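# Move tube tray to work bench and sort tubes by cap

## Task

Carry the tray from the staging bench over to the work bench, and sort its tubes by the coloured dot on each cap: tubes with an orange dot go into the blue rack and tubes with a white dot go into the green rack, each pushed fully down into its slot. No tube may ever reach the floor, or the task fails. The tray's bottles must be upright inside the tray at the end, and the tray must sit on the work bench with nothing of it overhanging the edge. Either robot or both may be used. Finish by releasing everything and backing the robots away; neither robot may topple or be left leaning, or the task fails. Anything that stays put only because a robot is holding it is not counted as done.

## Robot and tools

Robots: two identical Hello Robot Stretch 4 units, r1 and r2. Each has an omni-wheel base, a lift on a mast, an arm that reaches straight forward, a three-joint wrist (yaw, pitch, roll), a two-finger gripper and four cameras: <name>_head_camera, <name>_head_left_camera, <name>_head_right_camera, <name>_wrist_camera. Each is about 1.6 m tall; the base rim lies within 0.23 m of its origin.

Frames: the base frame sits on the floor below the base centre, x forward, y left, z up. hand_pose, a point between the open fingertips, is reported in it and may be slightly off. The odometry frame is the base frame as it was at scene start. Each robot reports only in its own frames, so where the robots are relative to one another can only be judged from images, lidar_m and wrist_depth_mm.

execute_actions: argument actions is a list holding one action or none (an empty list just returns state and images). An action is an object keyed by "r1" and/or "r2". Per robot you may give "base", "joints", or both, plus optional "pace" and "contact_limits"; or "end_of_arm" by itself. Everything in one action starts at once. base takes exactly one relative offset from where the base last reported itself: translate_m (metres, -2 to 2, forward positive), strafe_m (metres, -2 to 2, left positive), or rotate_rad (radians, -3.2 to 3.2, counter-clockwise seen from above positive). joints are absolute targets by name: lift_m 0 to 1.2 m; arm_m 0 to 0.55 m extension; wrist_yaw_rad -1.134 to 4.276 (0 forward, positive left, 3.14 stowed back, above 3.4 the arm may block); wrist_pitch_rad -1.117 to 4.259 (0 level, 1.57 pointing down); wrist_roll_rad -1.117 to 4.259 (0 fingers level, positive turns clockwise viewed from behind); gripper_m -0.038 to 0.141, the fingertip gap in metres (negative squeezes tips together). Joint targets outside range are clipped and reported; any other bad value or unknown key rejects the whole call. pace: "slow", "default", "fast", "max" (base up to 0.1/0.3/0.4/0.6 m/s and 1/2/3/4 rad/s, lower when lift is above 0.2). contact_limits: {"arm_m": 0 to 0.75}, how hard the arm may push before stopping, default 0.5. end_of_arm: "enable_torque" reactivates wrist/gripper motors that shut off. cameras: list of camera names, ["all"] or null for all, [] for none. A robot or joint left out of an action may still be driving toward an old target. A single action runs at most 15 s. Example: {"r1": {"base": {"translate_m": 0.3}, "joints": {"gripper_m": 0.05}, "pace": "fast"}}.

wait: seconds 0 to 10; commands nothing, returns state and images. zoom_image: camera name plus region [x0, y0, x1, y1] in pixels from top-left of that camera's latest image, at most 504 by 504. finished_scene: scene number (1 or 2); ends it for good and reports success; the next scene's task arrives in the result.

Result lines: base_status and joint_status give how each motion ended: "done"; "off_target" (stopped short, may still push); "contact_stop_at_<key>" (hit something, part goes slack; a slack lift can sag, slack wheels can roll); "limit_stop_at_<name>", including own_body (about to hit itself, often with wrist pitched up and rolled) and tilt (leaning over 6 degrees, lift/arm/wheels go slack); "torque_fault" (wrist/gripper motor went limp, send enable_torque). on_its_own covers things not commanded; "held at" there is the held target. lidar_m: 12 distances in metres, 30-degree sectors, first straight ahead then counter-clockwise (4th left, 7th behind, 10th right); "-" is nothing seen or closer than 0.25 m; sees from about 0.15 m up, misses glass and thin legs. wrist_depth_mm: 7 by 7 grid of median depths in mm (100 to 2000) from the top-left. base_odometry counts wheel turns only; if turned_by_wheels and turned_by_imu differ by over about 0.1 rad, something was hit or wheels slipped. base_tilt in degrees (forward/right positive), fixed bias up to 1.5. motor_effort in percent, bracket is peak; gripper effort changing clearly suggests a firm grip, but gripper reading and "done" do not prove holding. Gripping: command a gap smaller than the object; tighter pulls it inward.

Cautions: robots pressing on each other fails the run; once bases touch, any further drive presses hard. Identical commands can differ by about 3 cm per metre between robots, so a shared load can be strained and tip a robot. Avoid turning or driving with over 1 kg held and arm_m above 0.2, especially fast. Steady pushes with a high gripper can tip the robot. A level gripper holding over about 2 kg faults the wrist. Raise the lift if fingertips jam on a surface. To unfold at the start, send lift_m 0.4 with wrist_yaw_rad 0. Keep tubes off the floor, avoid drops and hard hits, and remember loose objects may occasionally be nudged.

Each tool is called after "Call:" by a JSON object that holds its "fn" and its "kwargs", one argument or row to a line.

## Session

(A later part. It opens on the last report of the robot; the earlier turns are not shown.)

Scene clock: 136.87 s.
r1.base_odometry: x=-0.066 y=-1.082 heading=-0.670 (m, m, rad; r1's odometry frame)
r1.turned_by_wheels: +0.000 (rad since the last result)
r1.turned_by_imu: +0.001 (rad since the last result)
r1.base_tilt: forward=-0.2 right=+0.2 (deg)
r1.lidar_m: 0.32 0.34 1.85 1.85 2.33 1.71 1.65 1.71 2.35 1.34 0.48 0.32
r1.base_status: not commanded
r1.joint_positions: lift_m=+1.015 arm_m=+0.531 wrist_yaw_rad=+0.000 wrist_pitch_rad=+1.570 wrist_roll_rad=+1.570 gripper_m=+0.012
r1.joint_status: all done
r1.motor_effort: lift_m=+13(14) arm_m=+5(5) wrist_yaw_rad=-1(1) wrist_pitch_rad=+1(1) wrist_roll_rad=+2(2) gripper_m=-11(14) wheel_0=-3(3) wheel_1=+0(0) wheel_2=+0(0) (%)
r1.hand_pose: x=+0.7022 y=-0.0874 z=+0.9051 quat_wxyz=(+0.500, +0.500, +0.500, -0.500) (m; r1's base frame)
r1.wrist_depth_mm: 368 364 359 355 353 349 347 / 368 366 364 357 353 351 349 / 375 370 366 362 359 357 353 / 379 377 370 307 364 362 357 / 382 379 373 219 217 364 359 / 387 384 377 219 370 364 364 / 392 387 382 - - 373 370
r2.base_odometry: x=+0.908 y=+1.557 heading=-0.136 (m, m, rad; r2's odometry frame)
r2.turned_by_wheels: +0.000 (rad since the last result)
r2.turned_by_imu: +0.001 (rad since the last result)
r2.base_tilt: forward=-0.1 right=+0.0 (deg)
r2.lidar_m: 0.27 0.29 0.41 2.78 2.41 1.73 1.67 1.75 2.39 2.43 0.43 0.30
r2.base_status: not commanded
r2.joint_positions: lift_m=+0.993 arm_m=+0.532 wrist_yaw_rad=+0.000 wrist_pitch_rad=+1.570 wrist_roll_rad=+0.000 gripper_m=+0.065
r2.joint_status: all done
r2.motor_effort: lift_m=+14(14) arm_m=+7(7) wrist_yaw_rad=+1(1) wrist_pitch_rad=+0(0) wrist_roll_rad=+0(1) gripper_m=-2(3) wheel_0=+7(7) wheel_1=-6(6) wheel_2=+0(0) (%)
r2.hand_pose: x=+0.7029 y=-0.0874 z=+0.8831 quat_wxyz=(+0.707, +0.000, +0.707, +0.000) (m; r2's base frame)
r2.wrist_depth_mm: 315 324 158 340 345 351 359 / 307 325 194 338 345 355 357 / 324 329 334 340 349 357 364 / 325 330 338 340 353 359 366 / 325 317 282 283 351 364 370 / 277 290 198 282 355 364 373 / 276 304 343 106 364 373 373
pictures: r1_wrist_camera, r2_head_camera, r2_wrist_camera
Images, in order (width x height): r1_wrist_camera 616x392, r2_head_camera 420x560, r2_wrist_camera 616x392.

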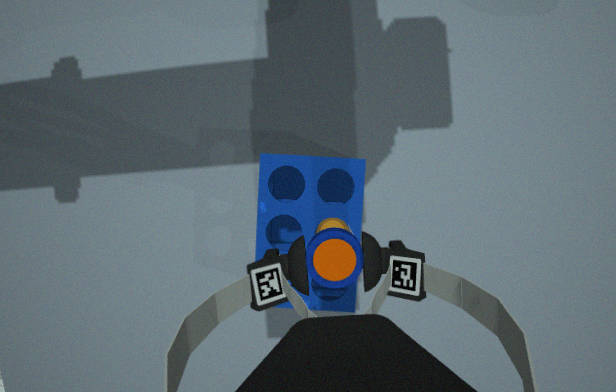

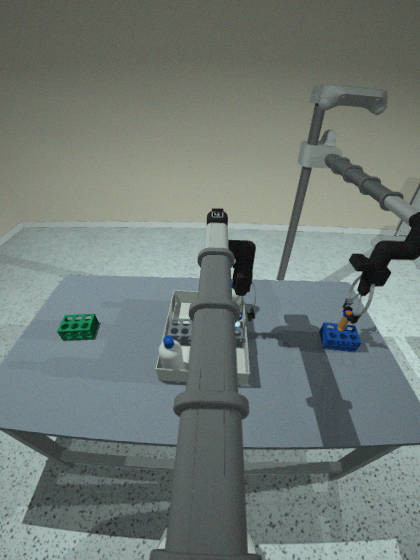

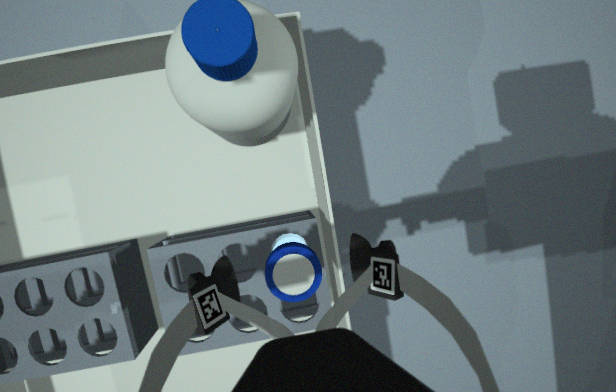

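Call:
{"fn": "execute_actions", "kwargs": {
  "actions": [
    {"r1":{"joints":{"lift_m":0.991},"pace":"slow"},"r2":{"joints":{"gripper_m":0.012}}}
  ],
  "cameras": ["r1_wrist_camera","r2_wrist_camera"]
}}

Call:
{"fn": "execute_actions", "kwargs": {
  "actions": [
    {"r1":{"joints":{"gripper_m":0.065}},"r2":{"joints":{"lift_m":1.09}}}
  ],
  "cameras": ["r1_wrist_camera","r2_wrist_camera","r2_head_camera"]
}}

Call:
{"fn": "zoom_image", "kwargs": {
  "camera": "r2_wrist_camera",
  "region": [190,140,390,310]
}}

Scene clock: 143.40 s.
r1.base_odometry: x=-0.066 y=-1.082 heading=-0.670 (m, m, rad; r1's odometry frame)
r1.turned_by_wheels: +0.000 (rad since the last result)
r1.turned_by_imu: +0.001 (rad since the last result)
r1.base_tilt: forward=-0.1 right=+0.3 (deg)
r1.lidar_m: 0.31 0.34 1.85 1.82 2.38 1.71 1.64 1.72 2.38 1.34 0.47 0.33
r1.base_status: not commanded
r1.joint_positions: lift_m=+0.991 arm_m=+0.531 wrist_yaw_rad=+0.000 wrist_pitch_rad=+1.570 wrist_roll_rad=+1.570 gripper_m=+0.012
r1.joint_status: all done
r1.motor_effort: lift_m=+14(15) arm_m=+5(5) wrist_yaw_rad=-1(1) wrist_pitch_rad=+1(1) wrist_roll_rad=+2(1) gripper_m=-11(15) wheel_0=-3(3) wheel_1=+1(1) wheel_2=+0(0) (%)
r1.hand_pose: x=+0.7022 y=-0.0874 z=+0.8811 quat_wxyz=(+0.500, +0.500, +0.500, -0.500) (m; r1's base frame)
r1.wrist_depth_mm: 342 338 334 334 329 325 324 / 345 342 340 336 330 329 327 / 349 345 343 340 336 332 330 / 353 349 345 310 338 336 332 / 357 353 349 219 217 340 336 / 362 357 353 219 287 342 342 / 366 362 357 - - 345 343
r2.base_odometry: x=+0.908 y=+1.557 heading=-0.136 (m, m, rad; r2's odometry frame)
r2.turned_by_wheels: +0.000 (rad since the last result)
r2.turned_by_imu: +0.001 (rad since the last result)
r2.base_tilt: forward=+0.0 right=+0.0 (deg)
r2.lidar_m: 0.28 0.30 0.40 2.80 2.42 1.72 1.67 1.76 2.39 2.43 0.44 0.30
r2.base_status: not commanded
r2.joint_positions: lift_m=+0.993 arm_m=+0.532 wrist_yaw_rad=+0.000 wrist_pitch_rad=+1.570 wrist_roll_rad=+0.000 gripper_m=+0.012
r2.joint_status: all done
r2.motor_effort: lift_m=+15(14) arm_m=+7(7) wrist_yaw_rad=+1(1) wrist_pitch_rad=+0(0) wrist_roll_rad=-1(0) gripper_m=-14(13) wheel_0=+7(7) wheel_1=-6(6) wheel_2=+0(0) (%)
r2.hand_pose: x=+0.7029 y=-0.0874 z=+0.8831 quat_wxyz=(+0.707, +0.000, +0.707, +0.000) (m; r2's base frame)
r2.wrist_depth_mm: 319 324 158 338 343 351 357 / 310 325 194 340 347 353 362 / 322 327 332 342 347 357 364 / 324 332 340 343 351 357 368 / 325 315 282 220 357 364 370 / 276 289 190 220 359 366 375 / 277 281 345 106 364 373 373
pictures: r1_wrist_camera, r2_wrist_camera
Images, in order (width x height): r1_wrist_camera 616x392, r2_wrist_camera 616x392.

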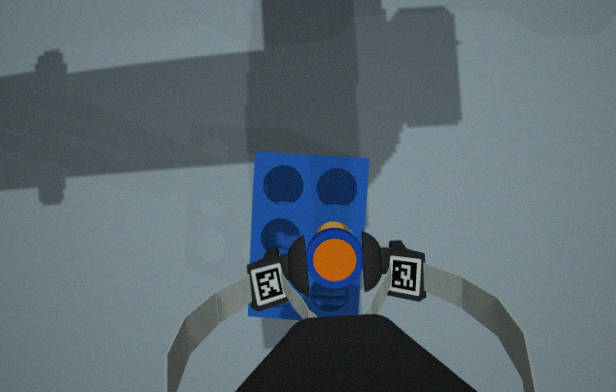

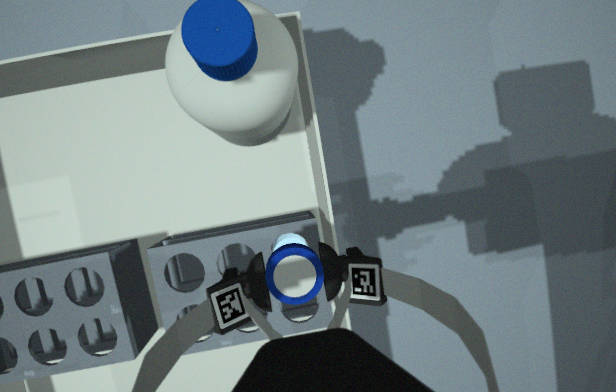

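Scene clock: 144.83 s.
r1.base_odometry: x=-0.066 y=-1.082 heading=-0.670 (m, m, rad; r1's odometry frame)
r1.turned_by_wheels: +0.000 (rad since the last result)
r1.turned_by_imu: +0.000 (rad since the last result)
r1.base_tilt: forward=-0.1 right=+0.4 (deg)
r1.lidar_m: 0.32 0.33 1.87 1.85 2.38 1.72 1.64 1.73 2.35 1.35 0.49 0.35
r1.base_status: not commanded
r1.joint_positions: lift_m=+0.991 arm_m=+0.531 wrist_yaw_rad=+0.000 wrist_pitch_rad=+1.570 wrist_roll_rad=+1.570 gripper_m=+0.065
r1.joint_status: all done
r1.motor_effort: lift_m=+13(14) arm_m=+5(5) wrist_yaw_rad=-1(1) wrist_pitch_rad=+1(1) wrist_roll_rad=+1(1) gripper_m=-3(13) wheel_0=-3(3) wheel_1=+0(0) wheel_2=+0(0) (%)
r1.hand_pose: x=+0.7022 y=-0.0874 z=+0.8811 quat_wxyz=(+0.500, +0.500, +0.500, -0.500) (m; r1's base frame)
r1.wrist_depth_mm: 342 340 336 332 329 325 324 / 347 343 340 336 334 330 325 / 351 345 343 340 336 332 330 / 353 351 347 312 340 338 332 / 357 353 349 274 224 340 338 / 362 357 353 287 345 340 340 / 364 362 357 - - 347 343
r2.base_odometry: x=+0.908 y=+1.557 heading=-0.136 (m, m, rad; r2's odometry frame)
r2.turned_by_wheels: +0.000 (rad since the last result)
r2.turned_by_imu: +0.000 (rad since the last result)
r2.base_tilt: forward=+0.0 right=-0.1 (deg)
r2.lidar_m: 0.28 0.29 0.40 2.78 2.42 1.70 1.67 1.78 2.41 2.42 0.44 0.31
r2.base_status: not commanded
r2.joint_positions: lift_m=+1.090 arm_m=+0.532 wrist_yaw_rad=+0.000 wrist_pitch_rad=+1.570 wrist_roll_rad=+0.000 gripper_m=+0.012
r2.joint_status: all done
r2.motor_effort: lift_m=+23(25) arm_m=+7(7) wrist_yaw_rad=+1(1) wrist_pitch_rad=+1(0) wrist_roll_rad=-1(1) gripper_m=-13(12) wheel_0=+7(7) wheel_1=-6(6) wheel_2=+0(0) (%)
r2.hand_pose: x=+0.7029 y=-0.0874 z=+0.9794 quat_wxyz=(+0.707, +0.000, +0.707, +0.000) (m; r2's base frame)
r2.wrist_depth_mm: 407 413 424 436 442 449 455 / 410 415 289 436 445 455 462 / 413 424 424 436 445 452 466 / 415 424 430 436 452 459 462 / 379 397 379 221 455 466 473 / 370 392 190 221 455 469 480 / 404 430 442 106 469 469 480
pictures: r1_wrist_camera, r2_head_camera, r2_wrist_camera
Images, in order (width x height): r1_wrist_camera 616x392, r2_head_camera 420x560, r2_wrist_camera 616x392.

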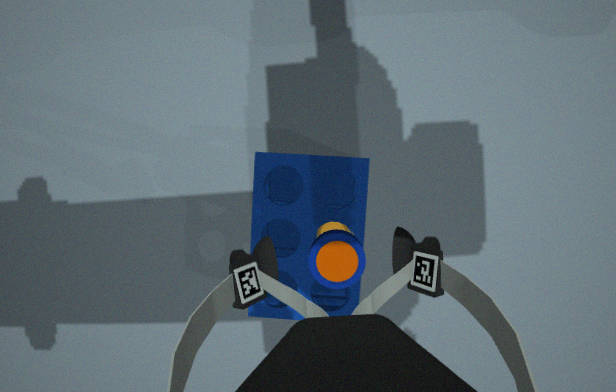

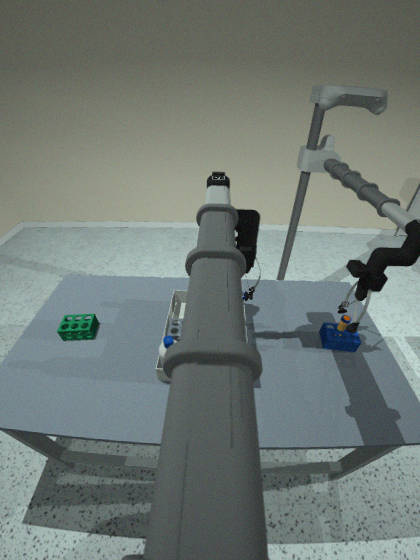

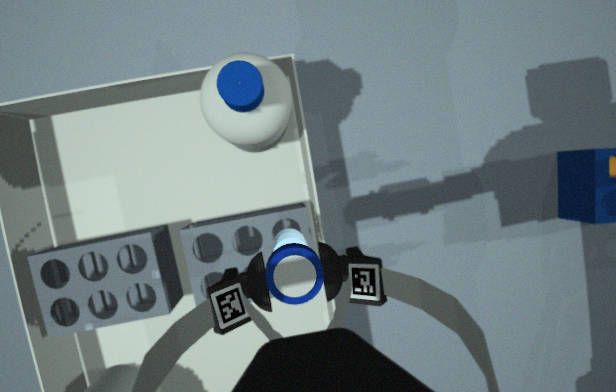

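Region (190, 140, 390, 310) of r2_wrist_camera's 616x392 image, scaled by 2.520; it fills the top 428 rows of this view, and the rest is white.

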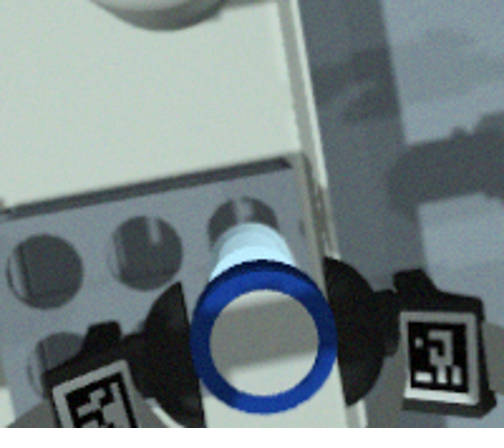

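Call:
{"fn": "execute_actions", "kwargs": {
  "actions": [
    {"r1":{"joints":{"lift_m":1.06}},"r2":{"base":{"strafe_m":0.53},"pace":"fast"}}
  ],
  "cameras": ["r1_wrist_camera","r2_wrist_camera"]
}}

Call:
{"fn": "zoom_image", "kwargs": {
  "camera": "r2_wrist_camera",
  "region": [190,140,390,310]
}}

Scene clock: 155.17 s.
r1.base_odometry: x=-0.066 y=-1.082 heading=-0.670 (m, m, rad; r1's odometry frame)
r1.turned_by_wheels: +0.000 (rad since the last result)
r1.turned_by_imu: +0.002 (rad since the last result)
r1.base_tilt: forward=-0.1 right=+0.4 (deg)
r1.lidar_m: 0.30 0.34 1.87 1.83 2.33 1.72 1.65 1.73 2.34 1.34 0.49 0.34
r1.base_status: not commanded
r1.joint_positions: lift_m=+1.060 arm_m=+0.531 wrist_yaw_rad=+0.000 wrist_pitch_rad=+1.570 wrist_roll_rad=+1.570 gripper_m=+0.065
r1.joint_status: all done
r1.motor_effort: lift_m=+22(24) arm_m=+5(5) wrist_yaw_rad=-1(1) wrist_pitch_rad=+1(1) wrist_roll_rad=+1(1) gripper_m=-3(3) wheel_0=-3(3) wheel_1=+0(0) wheel_2=+0(0) (%)
r1.hand_pose: x=+0.7022 y=-0.0874 z=+0.9494 quat_wxyz=(+0.500, +0.500, +0.500, -0.500) (m; r1's base frame)
r1.wrist_depth_mm: 413 407 402 402 394 392 387 / 415 410 410 402 402 397 392 / 421 415 413 407 404 399 397 / 424 421 415 353 410 404 399 / 433 421 418 355 410 410 404 / 433 430 424 355 415 410 410 / 439 436 427 - - 415 415
r2.base_odometry: x=+0.980 y=+2.082 heading=-0.136 (m, m, rad; r2's odometry frame)
r2.turned_by_wheels: +0.000 (rad since the last result)
r2.turned_by_imu: +0.001 (rad since the last result)
r2.base_tilt: forward=-0.1 right=+0.0 (deg)
r2.lidar_m: 0.28 0.30 2.38 2.27 2.36 1.76 1.68 1.71 2.38 1.22 0.41 0.29
r2.base_status: done
r2.joint_positions: lift_m=+1.090 arm_m=+0.532 wrist_yaw_rad=+0.000 wrist_pitch_rad=+1.570 wrist_roll_rad=+0.000 gripper_m=+0.012
r2.joint_status: not commanded
r2.motor_effort: lift_m=+23(24) arm_m=+7(7) wrist_yaw_rad=+1(1) wrist_pitch_rad=+0(0) wrist_roll_rad=-2(2) gripper_m=-15(13) wheel_0=-4(14) wheel_1=+4(11) wheel_2=+1(1) (%)
r2.hand_pose: x=+0.7029 y=-0.0874 z=+0.9794 quat_wxyz=(+0.707, +0.000, +0.707, +0.000) (m; r2's base frame)
r2.wrist_depth_mm: 410 418 424 430 442 449 452 / 413 418 427 436 442 445 462 / 415 427 433 439 452 452 459 / 415 427 436 445 449 455 407 / 418 424 379 220 455 459 469 / 427 433 189 221 452 466 410 / 430 436 445 106 462 473 413
pictures: r1_wrist_camera, r2_wrist_camera
Images, in order (width x height): r1_wrist_camera 616x392, r2_wrist_camera 616x392.

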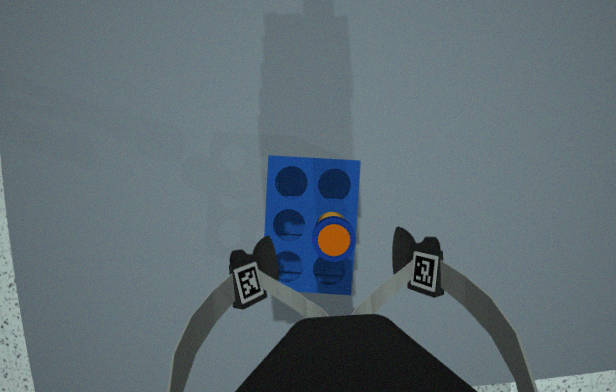

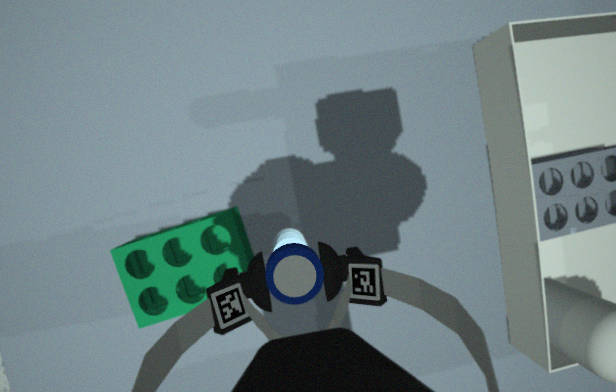

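Region (190, 140, 390, 310) of r2_wrist_camera's 616x392 image, scaled by 2.520; it fills the top 428 rows of this view, and the rest is white.

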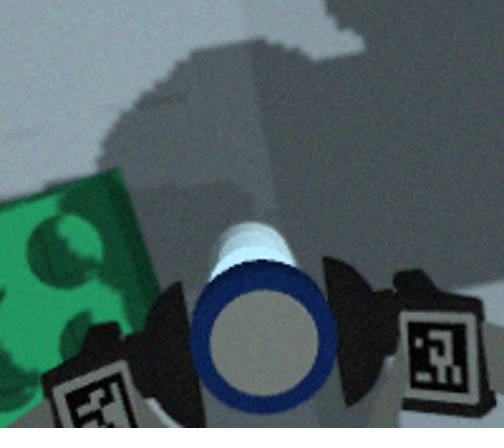

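Call:
{"fn": "execute_actions", "kwargs": {
  "actions": [
    {"r1":{"joints":{"arm_m":0.2},"pace":"fast"},"r2":{"base":{"strafe_m":0.0745},"joints":{"arm_m":0.5395},"pace":"fast"}}
  ],
  "cameras": ["r2_wrist_camera"]
}}

Call:
{"fn": "zoom_image", "kwargs": {
  "camera": "r2_wrist_camera",
  "region": [190,140,390,310]
}}

Scene clock: 163.53 s.
r1.base_odometry: x=-0.066 y=-1.082 heading=-0.670 (m, m, rad; r1's odometry frame)
r1.turned_by_wheels: +0.000 (rad since the last result)
r1.turned_by_imu: +0.001 (rad since the last result)
r1.base_tilt: forward=-0.2 right=+0.3 (deg)
r1.lidar_m: 0.32 0.34 1.87 1.84 2.35 1.72 1.65 1.73 2.35 1.35 0.49 0.33
r1.base_status: not commanded
r1.joint_positions: lift_m=+1.060 arm_m=+0.201 wrist_yaw_rad=+0.000 wrist_pitch_rad=+1.570 wrist_roll_rad=+1.570 gripper_m=+0.065
r1.joint_status: all done
r1.motor_effort: lift_m=+22(21) arm_m=-5(3) wrist_yaw_rad=-1(2) wrist_pitch_rad=+0(0) wrist_roll_rad=+1(2) gripper_m=-1(5) wheel_0=-3(3) wheel_1=+0(0) wheel_2=+0(0) (%)
r1.hand_pose: x=+0.3720 y=-0.0874 z=+0.9494 quat_wxyz=(+0.500, +0.500, +0.500, -0.500) (m; r1's base frame)
r1.wrist_depth_mm: 413 407 404 402 1138 1118 1118 / 418 410 407 404 1160 1118 1118 / 421 418 415 410 1182 1160 1138 / 421 424 418 415 960 946 1160 / 404 424 421 418 415 960 1182 / 433 430 427 418 1205 1182 1160 / 439 436 430 - - 1205 1205
r2.base_odometry: x=+0.990 y=+2.156 heading=-0.136 (m, m, rad; r2's odometry frame)
r2.turned_by_wheels: +0.000 (rad since the last result)
r2.turned_by_imu: +0.001 (rad since the last result)
r2.base_tilt: forward=+0.0 right=+0.0 (deg)
r2.lidar_m: 0.27 0.29 2.27 2.18 2.28 1.76 1.68 1.72 2.41 1.22 0.41 0.29
r2.base_status: done
r2.joint_positions: lift_m=+1.090 arm_m=+0.538 wrist_yaw_rad=+0.000 wrist_pitch_rad=+1.570 wrist_roll_rad=+0.000 gripper_m=+0.012
r2.joint_status: all done
r2.motor_effort: lift_m=+23(23) arm_m=+7(5) wrist_yaw_rad=+1(1) wrist_pitch_rad=+0(0) wrist_roll_rad=-1(1) gripper_m=-13(15) wheel_0=-4(14) wheel_1=+4(13) wheel_2=+0(1) (%)
r2.hand_pose: x=+0.7094 y=-0.0874 z=+0.9794 quat_wxyz=(+0.707, +0.000, +0.707, +0.000) (m; r2's base frame)
r2.wrist_depth_mm: 404 415 427 430 442 449 449 / 410 415 427 436 445 449 418 / 413 424 430 442 445 459 439 / 418 424 433 439 445 462 455 / 427 430 384 221 455 462 469 / 433 433 190 221 455 469 477 / 1160 439 445 106 466 473 480
pictures: r2_wrist_camera
Images, in order (width x height): r2_wrist_camera 616x392.

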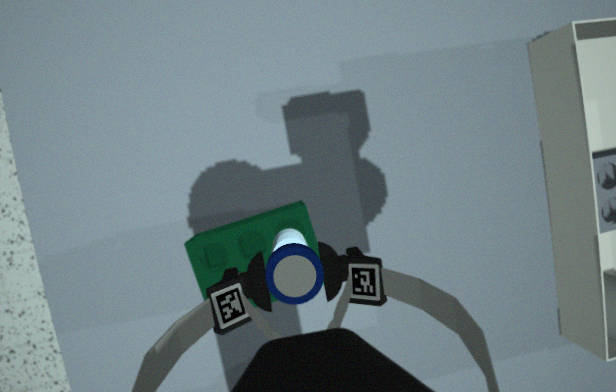

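Region (190, 140, 390, 310) of r2_wrist_camera's 616x392 image, scaled by 2.520; it fills the top 428 rows of this view, and the rest is white.

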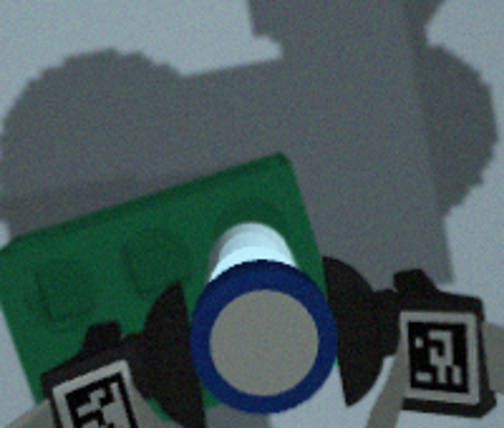

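Call:
{"fn": "zoom_image", "kwargs": {
  "camera": "r2_wrist_camera",
  "region": [180,190,330,290]
}}

Region (180, 190, 330, 290) of r2_wrist_camera's 616x392 image, scaled by 3.360.

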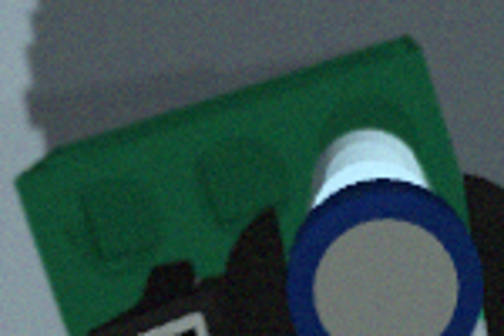

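Call:
{"fn": "execute_actions", "kwargs": {
  "actions": [
    {"r1":{"base":{"translate_m":-0.05},"pace":"fast"},"r2":{"base":{"strafe_m":-0.0025},"joints":{"lift_m":1.06}}}
  ],
  "cameras": ["r2_wrist_camera"]
}}

Call:
{"fn": "zoom_image", "kwargs": {
  "camera": "r2_wrist_camera",
  "region": [180,190,330,290]
}}

Scene clock: 176.93 s.
r1.base_odometry: x=-0.105 y=-1.051 heading=-0.671 (m, m, rad; r1's odometry frame)
r1.turned_by_wheels: +0.000 (rad since the last result)
r1.turned_by_imu: +0.001 (rad since the last result)
r1.base_tilt: forward=-0.2 right=+0.4 (deg)
r1.lidar_m: 0.36 0.40 1.86 1.83 2.29 1.67 1.60 1.67 2.33 3.41 0.54 0.40
r1.base_status: done
r1.joint_positions: lift_m=+1.060 arm_m=+0.201 wrist_yaw_rad=+0.000 wrist_pitch_rad=+1.570 wrist_roll_rad=+1.570 gripper_m=+0.065
r1.joint_status: not commanded
r1.motor_effort: lift_m=+22(22) arm_m=-5(5) wrist_yaw_rad=+0(0) wrist_pitch_rad=+0(0) wrist_roll_rad=+1(2) gripper_m=-3(3) wheel_0=-4(6) wheel_1=-3(3) wheel_2=+2(11) (%)
r1.hand_pose: x=+0.3719 y=-0.0874 z=+0.9494 quat_wxyz=(+0.500, +0.500, +0.500, -0.500) (m; r1's base frame)
r1.wrist_depth_mm: 413 410 404 1138 1138 1118 1118 / 415 413 404 1160 1160 1138 1118 / 421 415 413 413 1160 1160 1138 / 424 421 418 415 976 946 1160 / 427 424 421 421 960 960 1160 / 436 433 424 421 1205 1182 1182 / 439 436 430 - - 1205 1182
r2.base_odometry: x=+0.990 y=+2.153 heading=-0.136 (m, m, rad; r2's odometry frame)
r2.turned_by_wheels: +0.000 (rad since the last result)
r2.turned_by_imu: +0.001 (rad since the last result)
r2.base_tilt: forward=+0.0 right=-0.1 (deg)
r2.lidar_m: 0.27 0.30 2.30 2.19 2.28 1.76 1.67 1.71 2.40 1.22 0.42 0.29
r2.base_status: done
r2.joint_positions: lift_m=+1.060 arm_m=+0.538 wrist_yaw_rad=+0.000 wrist_pitch_rad=+1.570 wrist_roll_rad=+0.000 gripper_m=+0.012
r2.joint_status: all done
r2.motor_effort: lift_m=+15(22) arm_m=+7(7) wrist_yaw_rad=+2(2) wrist_pitch_rad=+0(0) wrist_roll_rad=-1(1) gripper_m=-16(16) wheel_0=+0(9) wheel_1=-1(11) wheel_2=+0(1) (%)
r2.hand_pose: x=+0.7094 y=-0.0874 z=+0.9500 quat_wxyz=(+0.707, +0.000, +0.707, +0.000) (m; r2's base frame)
r2.wrist_depth_mm: 382 387 397 402 413 418 421 / 384 387 399 404 415 418 418 / 392 394 402 407 415 424 430 / 394 399 407 410 418 430 433 / 394 402 375 220 421 433 442 / 399 404 189 221 430 436 445 / 407 404 418 106 433 439 449
pictures: r2_wrist_camera
Images, in order (width x height): r2_wrist_camera 616x392.

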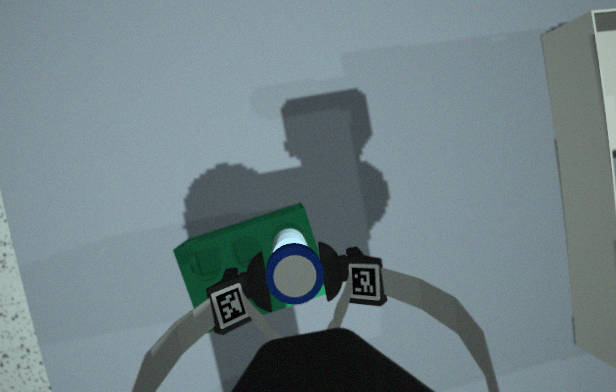

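Region (180, 190, 330, 290) of r2_wrist_camera's 616x392 image, scaled by 3.360.

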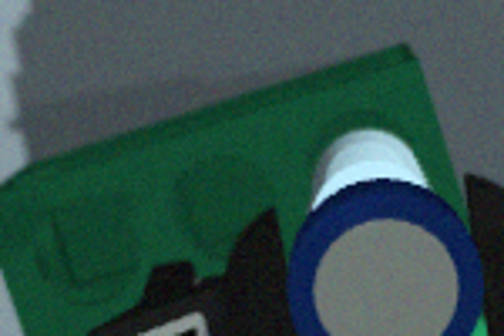

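Call:
{"fn": "execute_actions", "kwargs": {
  "actions": [
    {"r2":{"joints":{"lift_m":0.992},"pace":"slow"}}
  ],
  "cameras": ["r2_wrist_camera","r1_head_right_camera"]
}}

Scene clock: 180.90 s.
r1.base_odometry: x=-0.105 y=-1.051 heading=-0.671 (m, m, rad; r1's odometry frame)
r1.turned_by_wheels: +0.000 (rad since the last result)
r1.turned_by_imu: +0.001 (rad since the last result)
r1.base_tilt: forward=-0.2 right=+0.3 (deg)
r1.lidar_m: 0.38 0.41 1.87 1.85 2.29 1.69 1.57 1.69 2.31 3.41 0.55 0.40
r1.base_status: not commanded
r1.joint_positions: lift_m=+1.060 arm_m=+0.201 wrist_yaw_rad=+0.000 wrist_pitch_rad=+1.570 wrist_roll_rad=+1.570 gripper_m=+0.065
r1.joint_status: not commanded
r1.motor_effort: lift_m=+22(22) arm_m=-5(5) wrist_yaw_rad=-1(0) wrist_pitch_rad=+0(0) wrist_roll_rad=+2(1) gripper_m=-3(4) wheel_0=-4(4) wheel_1=-3(2) wheel_2=+2(2) (%)
r1.hand_pose: x=+0.3719 y=-0.0874 z=+0.9494 quat_wxyz=(+0.500, +0.500, +0.500, -0.500) (m; r1's base frame)
r1.wrist_depth_mm: 413 410 402 1138 1138 1118 1118 / 418 413 410 1160 1160 1160 1118 / 424 415 413 410 1160 1138 1160 / 427 421 418 415 991 946 1138 / 433 427 421 421 960 960 1138 / 436 430 424 421 1205 1182 1182 / 439 436 430 - - 1205 1182
r2.base_odometry: x=+0.990 y=+2.153 heading=-0.136 (m, m, rad; r2's odometry frame)
r2.turned_by_wheels: +0.000 (rad since the last result)
r2.turned_by_imu: +0.001 (rad since the last result)
r2.base_tilt: forward=+0.0 right=+0.0 (deg)
r2.lidar_m: 0.27 0.28 2.29 2.20 2.29 1.75 1.68 1.72 2.42 1.20 0.43 0.30
r2.base_status: not commanded
r2.joint_positions: lift_m=+0.992 arm_m=+0.538 wrist_yaw_rad=+0.000 wrist_pitch_rad=+1.570 wrist_roll_rad=+0.000 gripper_m=+0.012
r2.joint_status: all done
r2.motor_effort: lift_m=+14(15) arm_m=+7(7) wrist_yaw_rad=+1(2) wrist_pitch_rad=+0(1) wrist_roll_rad=-1(1) gripper_m=-15(17) wheel_0=-1(1) wheel_1=-1(1) wheel_2=+0(0) (%)
r2.hand_pose: x=+0.7094 y=-0.0874 z=+0.8821 quat_wxyz=(+0.707, +0.000, +0.707, +0.000) (m; r2's base frame)
r2.wrist_depth_mm: 319 324 329 336 343 347 355 / 320 327 332 338 343 351 359 / 322 332 336 342 349 355 362 / 327 334 338 343 351 359 366 / 329 334 309 220 353 364 368 / 330 336 189 221 357 368 370 / 334 340 317 106 362 368 373
pictures: r1_head_right_camera, r2_wrist_camera
Images, in order (width x height): r1_head_right_camera 420x672, r2_wrist_camera 616x392.

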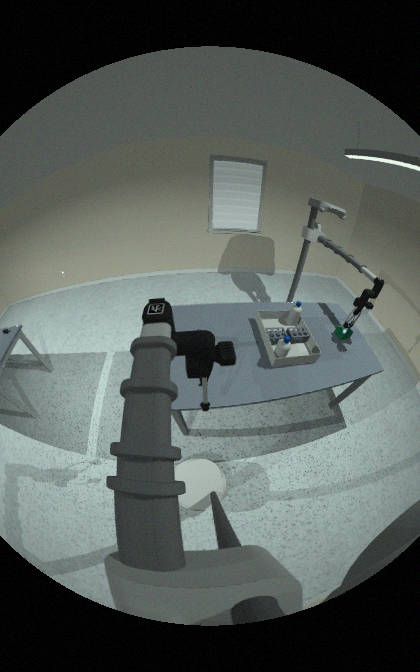

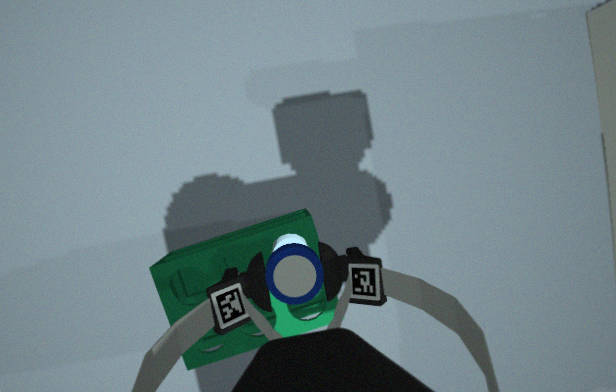

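Call:
{"fn": "execute_actions", "kwargs": {
  "actions": [
    {"r1":{"joints":{"arm_m":0.05},"pace":"fast"},"r2":{"joints":{"gripper_m":0.06}}}
  ],
  "cameras": ["r2_wrist_camera"]
}}

Call:
{"fn": "execute_actions", "kwargs": {
  "actions": [
    {"r2":{"joints":{"lift_m":1.06,"arm_m":0.1},"pace":"fast"}}
  ]
}}

Scene clock: 185.03 s.
r1.base_odometry: x=-0.105 y=-1.051 heading=-0.671 (m, m, rad; r1's odometry frame)
r1.turned_by_wheels: +0.000 (rad since the last result)
r1.turned_by_imu: +0.001 (rad since the last result)
r1.base_tilt: forward=-0.2 right=+0.4 (deg)
r1.lidar_m: 0.35 0.38 1.87 1.83 2.29 1.68 1.58 1.68 2.28 3.41 0.55 0.40
r1.base_status: not commanded
r1.joint_positions: lift_m=+1.060 arm_m=+0.051 wrist_yaw_rad=+0.000 wrist_pitch_rad=+1.570 wrist_roll_rad=+1.570 gripper_m=+0.065
r1.joint_status: all done
r1.motor_effort: lift_m=+22(21) arm_m=-5(6) wrist_yaw_rad=+0(0) wrist_pitch_rad=+1(0) wrist_roll_rad=+1(1) gripper_m=-1(1) wheel_0=-4(4) wheel_1=-3(3) wheel_2=+2(2) (%)
r1.hand_pose: x=+0.2220 y=-0.0874 z=+0.9494 quat_wxyz=(+0.500, +0.500, +0.500, -0.500) (m; r1's base frame)
r1.wrist_depth_mm: 413 410 1160 1160 1138 1118 1118 / 418 413 1160 1160 1160 1138 1138 / 421 418 1182 1160 1160 1160 1138 / 427 421 1182 1182 960 946 488 / 433 430 854 1205 960 1160 1160 / 439 430 427 1205 1205 1182 1182 / 439 436 1229 - - 1182 1160
r2.base_odometry: x=+0.990 y=+2.153 heading=-0.136 (m, m, rad; r2's odometry frame)
r2.turned_by_wheels: +0.000 (rad since the last result)
r2.turned_by_imu: +0.001 (rad since the last result)
r2.base_tilt: forward=+0.0 right=+0.0 (deg)
r2.lidar_m: 0.28 0.29 2.30 2.20 2.29 1.76 1.67 1.73 2.42 1.22 0.42 0.30
r2.base_status: not commanded
r2.joint_positions: lift_m=+0.992 arm_m=+0.538 wrist_yaw_rad=+0.000 wrist_pitch_rad=+1.570 wrist_roll_rad=+0.000 gripper_m=+0.060
r2.joint_status: all done
r2.motor_effort: lift_m=+15(15) arm_m=+7(7) wrist_yaw_rad=+1(1) wrist_pitch_rad=+0(0) wrist_roll_rad=-1(0) gripper_m=-5(10) wheel_0=-1(1) wheel_1=-1(1) wheel_2=+0(0) (%)
r2.hand_pose: x=+0.7094 y=-0.0874 z=+0.8821 quat_wxyz=(+0.707, +0.000, +0.707, +0.000) (m; r2's base frame)
r2.wrist_depth_mm: 317 325 329 336 345 347 355 / 320 327 332 342 347 351 357 / 325 329 336 345 347 355 362 / 327 332 338 345 353 362 364 / 329 334 314 286 353 364 368 / 334 336 198 287 357 366 370 / 332 342 315 106 364 368 375
pictures: r2_wrist_camera
Images, in order (width x height): r2_wrist_camera 616x392.

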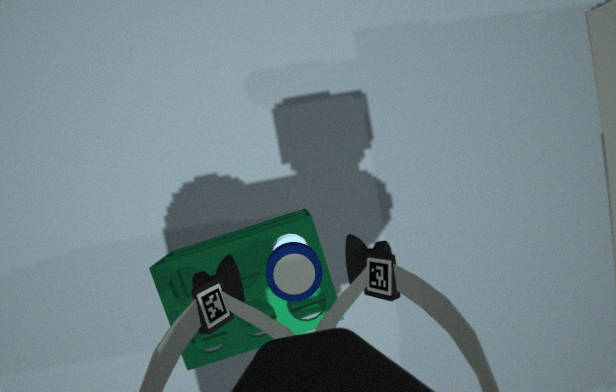

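Scene clock: 187.03 s.
r1.base_odometry: x=-0.105 y=-1.051 heading=-0.671 (m, m, rad; r1's odometry frame)
r1.turned_by_wheels: +0.000 (rad since the last result)
r1.turned_by_imu: +0.001 (rad since the last result)
r1.base_tilt: forward=-0.2 right=+0.4 (deg)
r1.lidar_m: 0.37 0.40 1.86 1.85 2.31 1.65 1.59 1.68 2.29 3.43 0.55 0.39
r1.base_status: not commanded
r1.joint_positions: lift_m=+1.060 arm_m=+0.051 wrist_yaw_rad=+0.000 wrist_pitch_rad=+1.570 wrist_roll_rad=+1.570 gripper_m=+0.065
r1.joint_status: not commanded
r1.motor_effort: lift_m=+22(22) arm_m=-5(5) wrist_yaw_rad=+0(0) wrist_pitch_rad=+0(0) wrist_roll_rad=+1(2) gripper_m=-2(3) wheel_0=-4(4) wheel_1=-3(3) wheel_2=+2(2) (%)
r1.hand_pose: x=+0.2220 y=-0.0874 z=+0.9494 quat_wxyz=(+0.500, +0.500, +0.500, -0.500) (m; r1's base frame)
r1.wrist_depth_mm: 413 410 1160 1160 1138 1138 1118 / 418 413 1182 1160 1138 1138 1138 / 424 418 1182 1160 1160 1160 1138 / 427 421 1182 1182 960 960 488 / 433 427 854 1182 960 1160 1160 / 436 430 427 1182 1182 1182 1160 / 442 436 1229 - - 1205 1205
r2.base_odometry: x=+0.990 y=+2.153 heading=-0.136 (m, m, rad; r2's odometry frame)
r2.turned_by_wheels: +0.000 (rad since the last result)
r2.turned_by_imu: +0.001 (rad since the last result)
r2.base_tilt: forward=-0.1 right=+0.0 (deg)
r2.lidar_m: 0.26 0.29 2.28 2.19 2.28 1.77 1.68 1.72 2.38 1.21 0.42 0.30
r2.base_status: not commanded
r2.joint_positions: lift_m=+1.060 arm_m=+0.101 wrist_yaw_rad=+0.000 wrist_pitch_rad=+1.570 wrist_roll_rad=+0.000 gripper_m=+0.060
r2.joint_status: all done
r2.motor_effort: lift_m=+23(27) arm_m=-7(6) wrist_yaw_rad=+2(1) wrist_pitch_rad=-1(1) wrist_roll_rad=-1(0) gripper_m=-2(5) wheel_0=+0(1) wheel_1=-1(1) wheel_2=+0(0) (%)
r2.hand_pose: x=+0.2723 y=-0.0874 z=+0.9494 quat_wxyz=(+0.707, +0.000, +0.707, +0.000) (m; r2's base frame)
r2.wrist_depth_mm: 382 392 397 404 410 418 430 / 384 389 399 407 415 424 427 / 387 394 404 413 418 427 433 / 394 399 404 415 1182 1229 1229 / 1118 1138 960 976 1229 1205 1229 / 1138 1160 199 960 1182 1255 1281 / 1138 1160 1182 106 1255 1281 1308
pictures: r1_head_camera, r1_head_left_camera, r1_head_right_camera, r1_wrist_camera, r2_head_camera, r2_head_left_camera, r2_head_right_camera, r2_wrist_camera
Images, in order (width x height): r1_head_camera 420x560, r1_head_left_camera 420x672, r1_head_right_camera 420x672, r1_wrist_camera 616x392, r2_head_camera 420x560, r2_head_left_camera 420x672, r2_head_right_camera 420x672, r2_wrist_camera 616x392.

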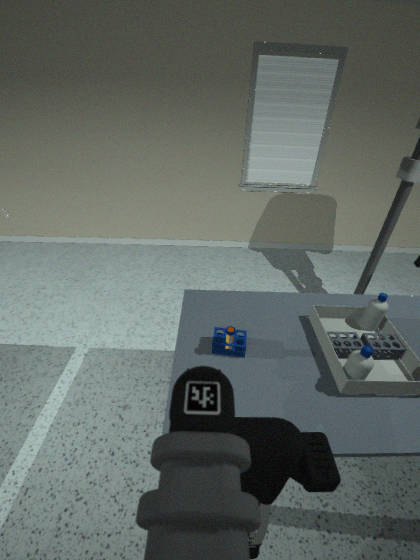

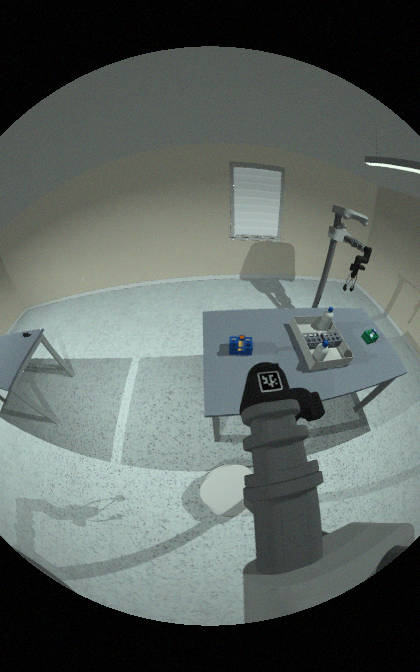

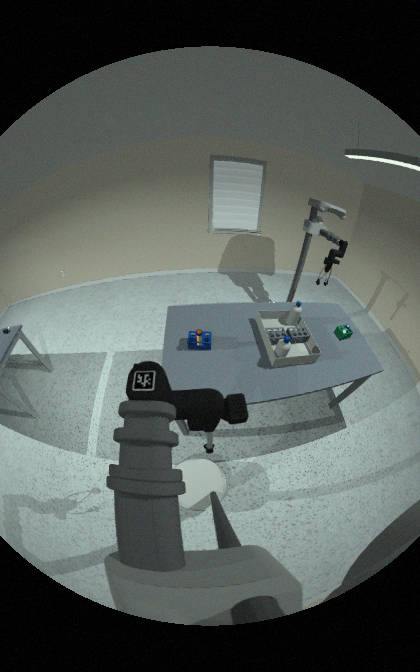

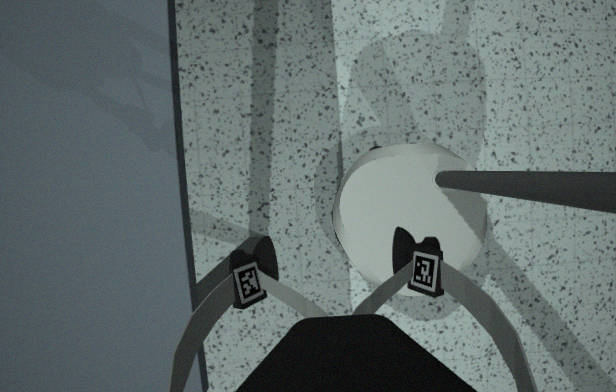

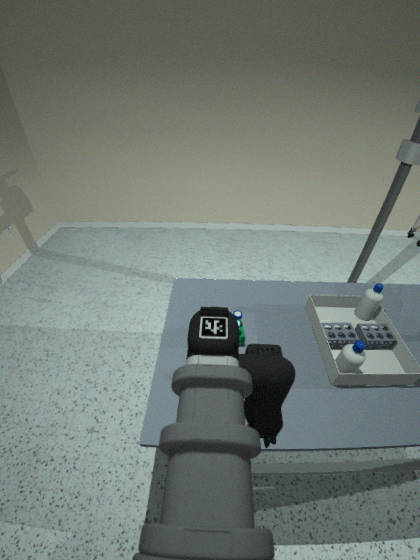

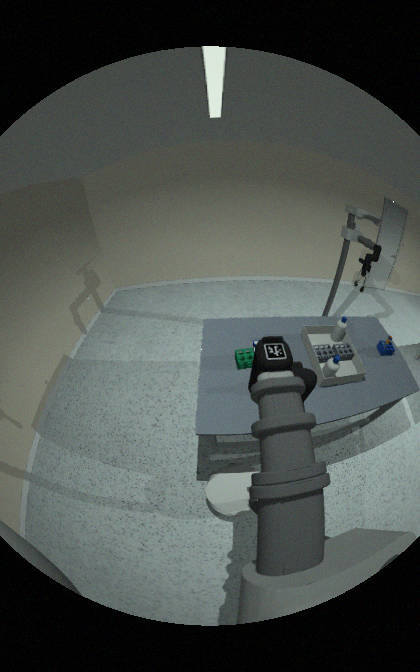

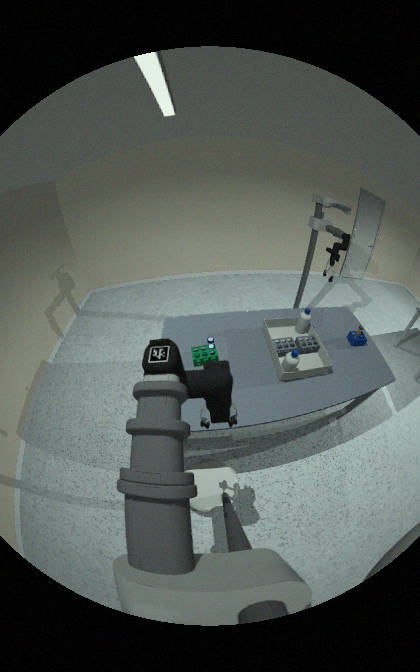

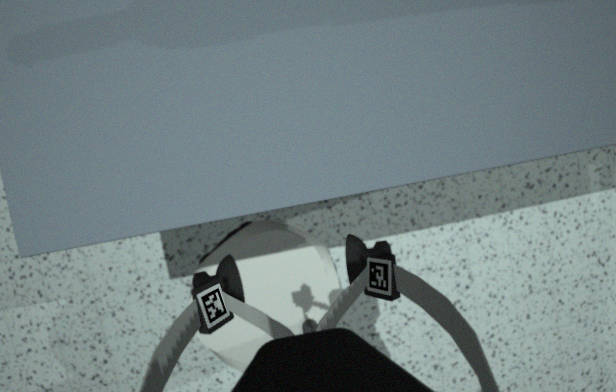

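Call:
{"fn": "zoom_image", "kwargs": {
  "camera": "r1_head_camera",
  "region": [195,310,265,370]
}}

Call:
{"fn": "zoom_image", "kwargs": {
  "camera": "r2_head_right_camera",
  "region": [175,325,235,375]
}}

Region (195, 310, 265, 370) of r1_head_camera's 420x560 image, scaled by 7.200, with more detail than that image has; it fills the top 432 rows of this view, and the rest is white.

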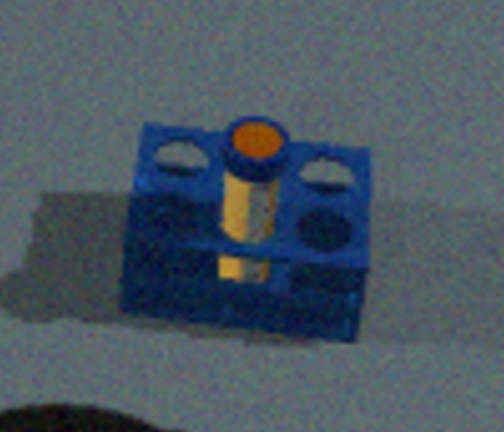

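Region (175, 325, 235, 375) of r2_head_right_camera's 420x672 image, scaled by 8.400, with more detail than that image has.

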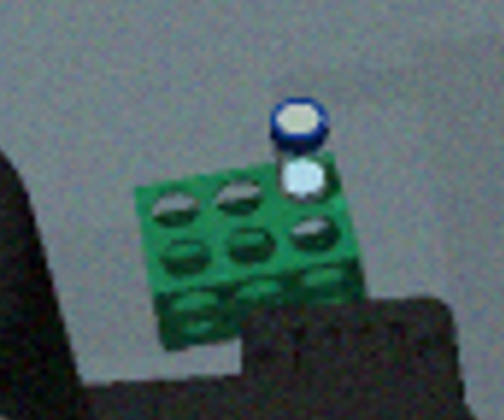

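Call:
{"fn": "execute_actions", "kwargs": {
  "actions": [
    {"r1":{"base":{"translate_m":-0.15},"pace":"max"},"r2":{"base":{"translate_m":-0.2},"joints":{"arm_m":0.02},"pace":"max"}}
  ],
  "cameras": ["r2_head_camera"]
}}

Call:
{"fn": "finished_scene", "kwargs": {
  "scene": 2
}}

Scene clock: 195.53 s.
r1.base_odometry: x=-0.222 y=-0.957 heading=-0.671 (m, m, rad; r1's odometry frame)
r1.turned_by_wheels: +0.000 (rad since the last result)
r1.turned_by_imu: +0.002 (rad since the last result)
r1.base_tilt: forward=-0.2 right=+0.3 (deg)
r1.lidar_m: 0.52 3.42 1.86 2.10 2.05 1.50 1.43 1.51 2.08 3.42 0.79 0.57
r1.base_status: done
r1.joint_positions: lift_m=+1.060 arm_m=+0.051 wrist_yaw_rad=+0.000 wrist_pitch_rad=+1.570 wrist_roll_rad=+1.570 gripper_m=+0.065
r1.joint_status: not commanded
r1.motor_effort: lift_m=+22(22) arm_m=-5(5) wrist_yaw_rad=+0(0) wrist_pitch_rad=+0(0) wrist_roll_rad=+1(1) gripper_m=+1(6) wheel_0=-2(2) wheel_1=-1(8) wheel_2=-1(7) (%)
r1.hand_pose: x=+0.2220 y=-0.0874 z=+0.9494 quat_wxyz=(+0.500, +0.500, +0.500, -0.500) (m; r1's base frame)
r1.wrist_depth_mm: 424 1182 1160 1160 1138 1118 1118 / 424 1182 1182 1182 1160 1160 1138 / 424 1205 1182 1160 1160 1138 1138 / 430 1205 1205 1182 960 946 488 / 433 1205 1205 1182 960 1160 1160 / 436 707 1229 1205 1205 1182 1160 / 442 1255 1255 - - 1205 1182
r2.base_odometry: x=+0.792 y=+2.181 heading=-0.137 (m, m, rad; r2's odometry frame)
r2.turned_by_wheels: -0.001 (rad since the last result)
r2.turned_by_imu: +0.000 (rad since the last result)
r2.base_tilt: forward=-0.1 right=+0.0 (deg)
r2.lidar_m: 0.47 0.50 2.27 2.19 2.12 1.55 1.47 1.55 2.13 3.06 0.70 0.52
r2.base_status: done
r2.joint_positions: lift_m=+1.060 arm_m=+0.021 wrist_yaw_rad=+0.000 wrist_pitch_rad=+1.570 wrist_roll_rad=+0.000 gripper_m=+0.060
r2.joint_status: all done
r2.motor_effort: lift_m=+23(23) arm_m=-7(8) wrist_yaw_rad=+2(1) wrist_pitch_rad=-1(0) wrist_roll_rad=-1(0) gripper_m=-4(2) wheel_0=-6(10) wheel_1=-4(13) wheel_2=+0(12) (%)
r2.hand_pose: x=+0.1923 y=-0.0874 z=+0.9494 quat_wxyz=(+0.707, +0.000, +0.707, +0.000) (m; r2's base frame)
r2.wrist_depth_mm: 1078 741 1160 1160 1160 1182 1205 / 1098 1098 1138 1160 1160 1205 1205 / 1118 1118 1138 1138 1205 1182 1229 / 1118 1138 1160 1182 1205 1229 1229 / 1118 1118 946 991 1205 1229 1255 / 1138 1182 198 960 1205 1229 1255 / 1160 1138 1205 106 1229 1281 1308
pictures: r2_head_camera
Images, in order (width x height): r2_head_camera 420x560.

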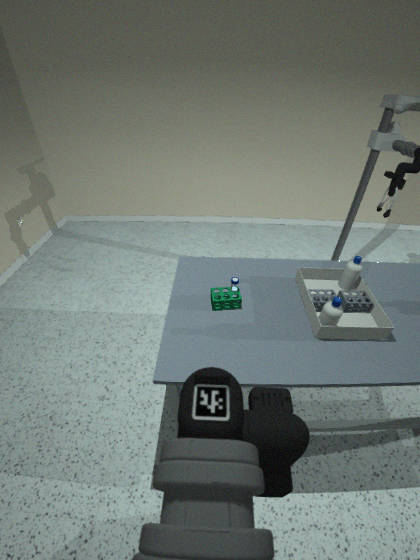

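The scene is finished: the task was done.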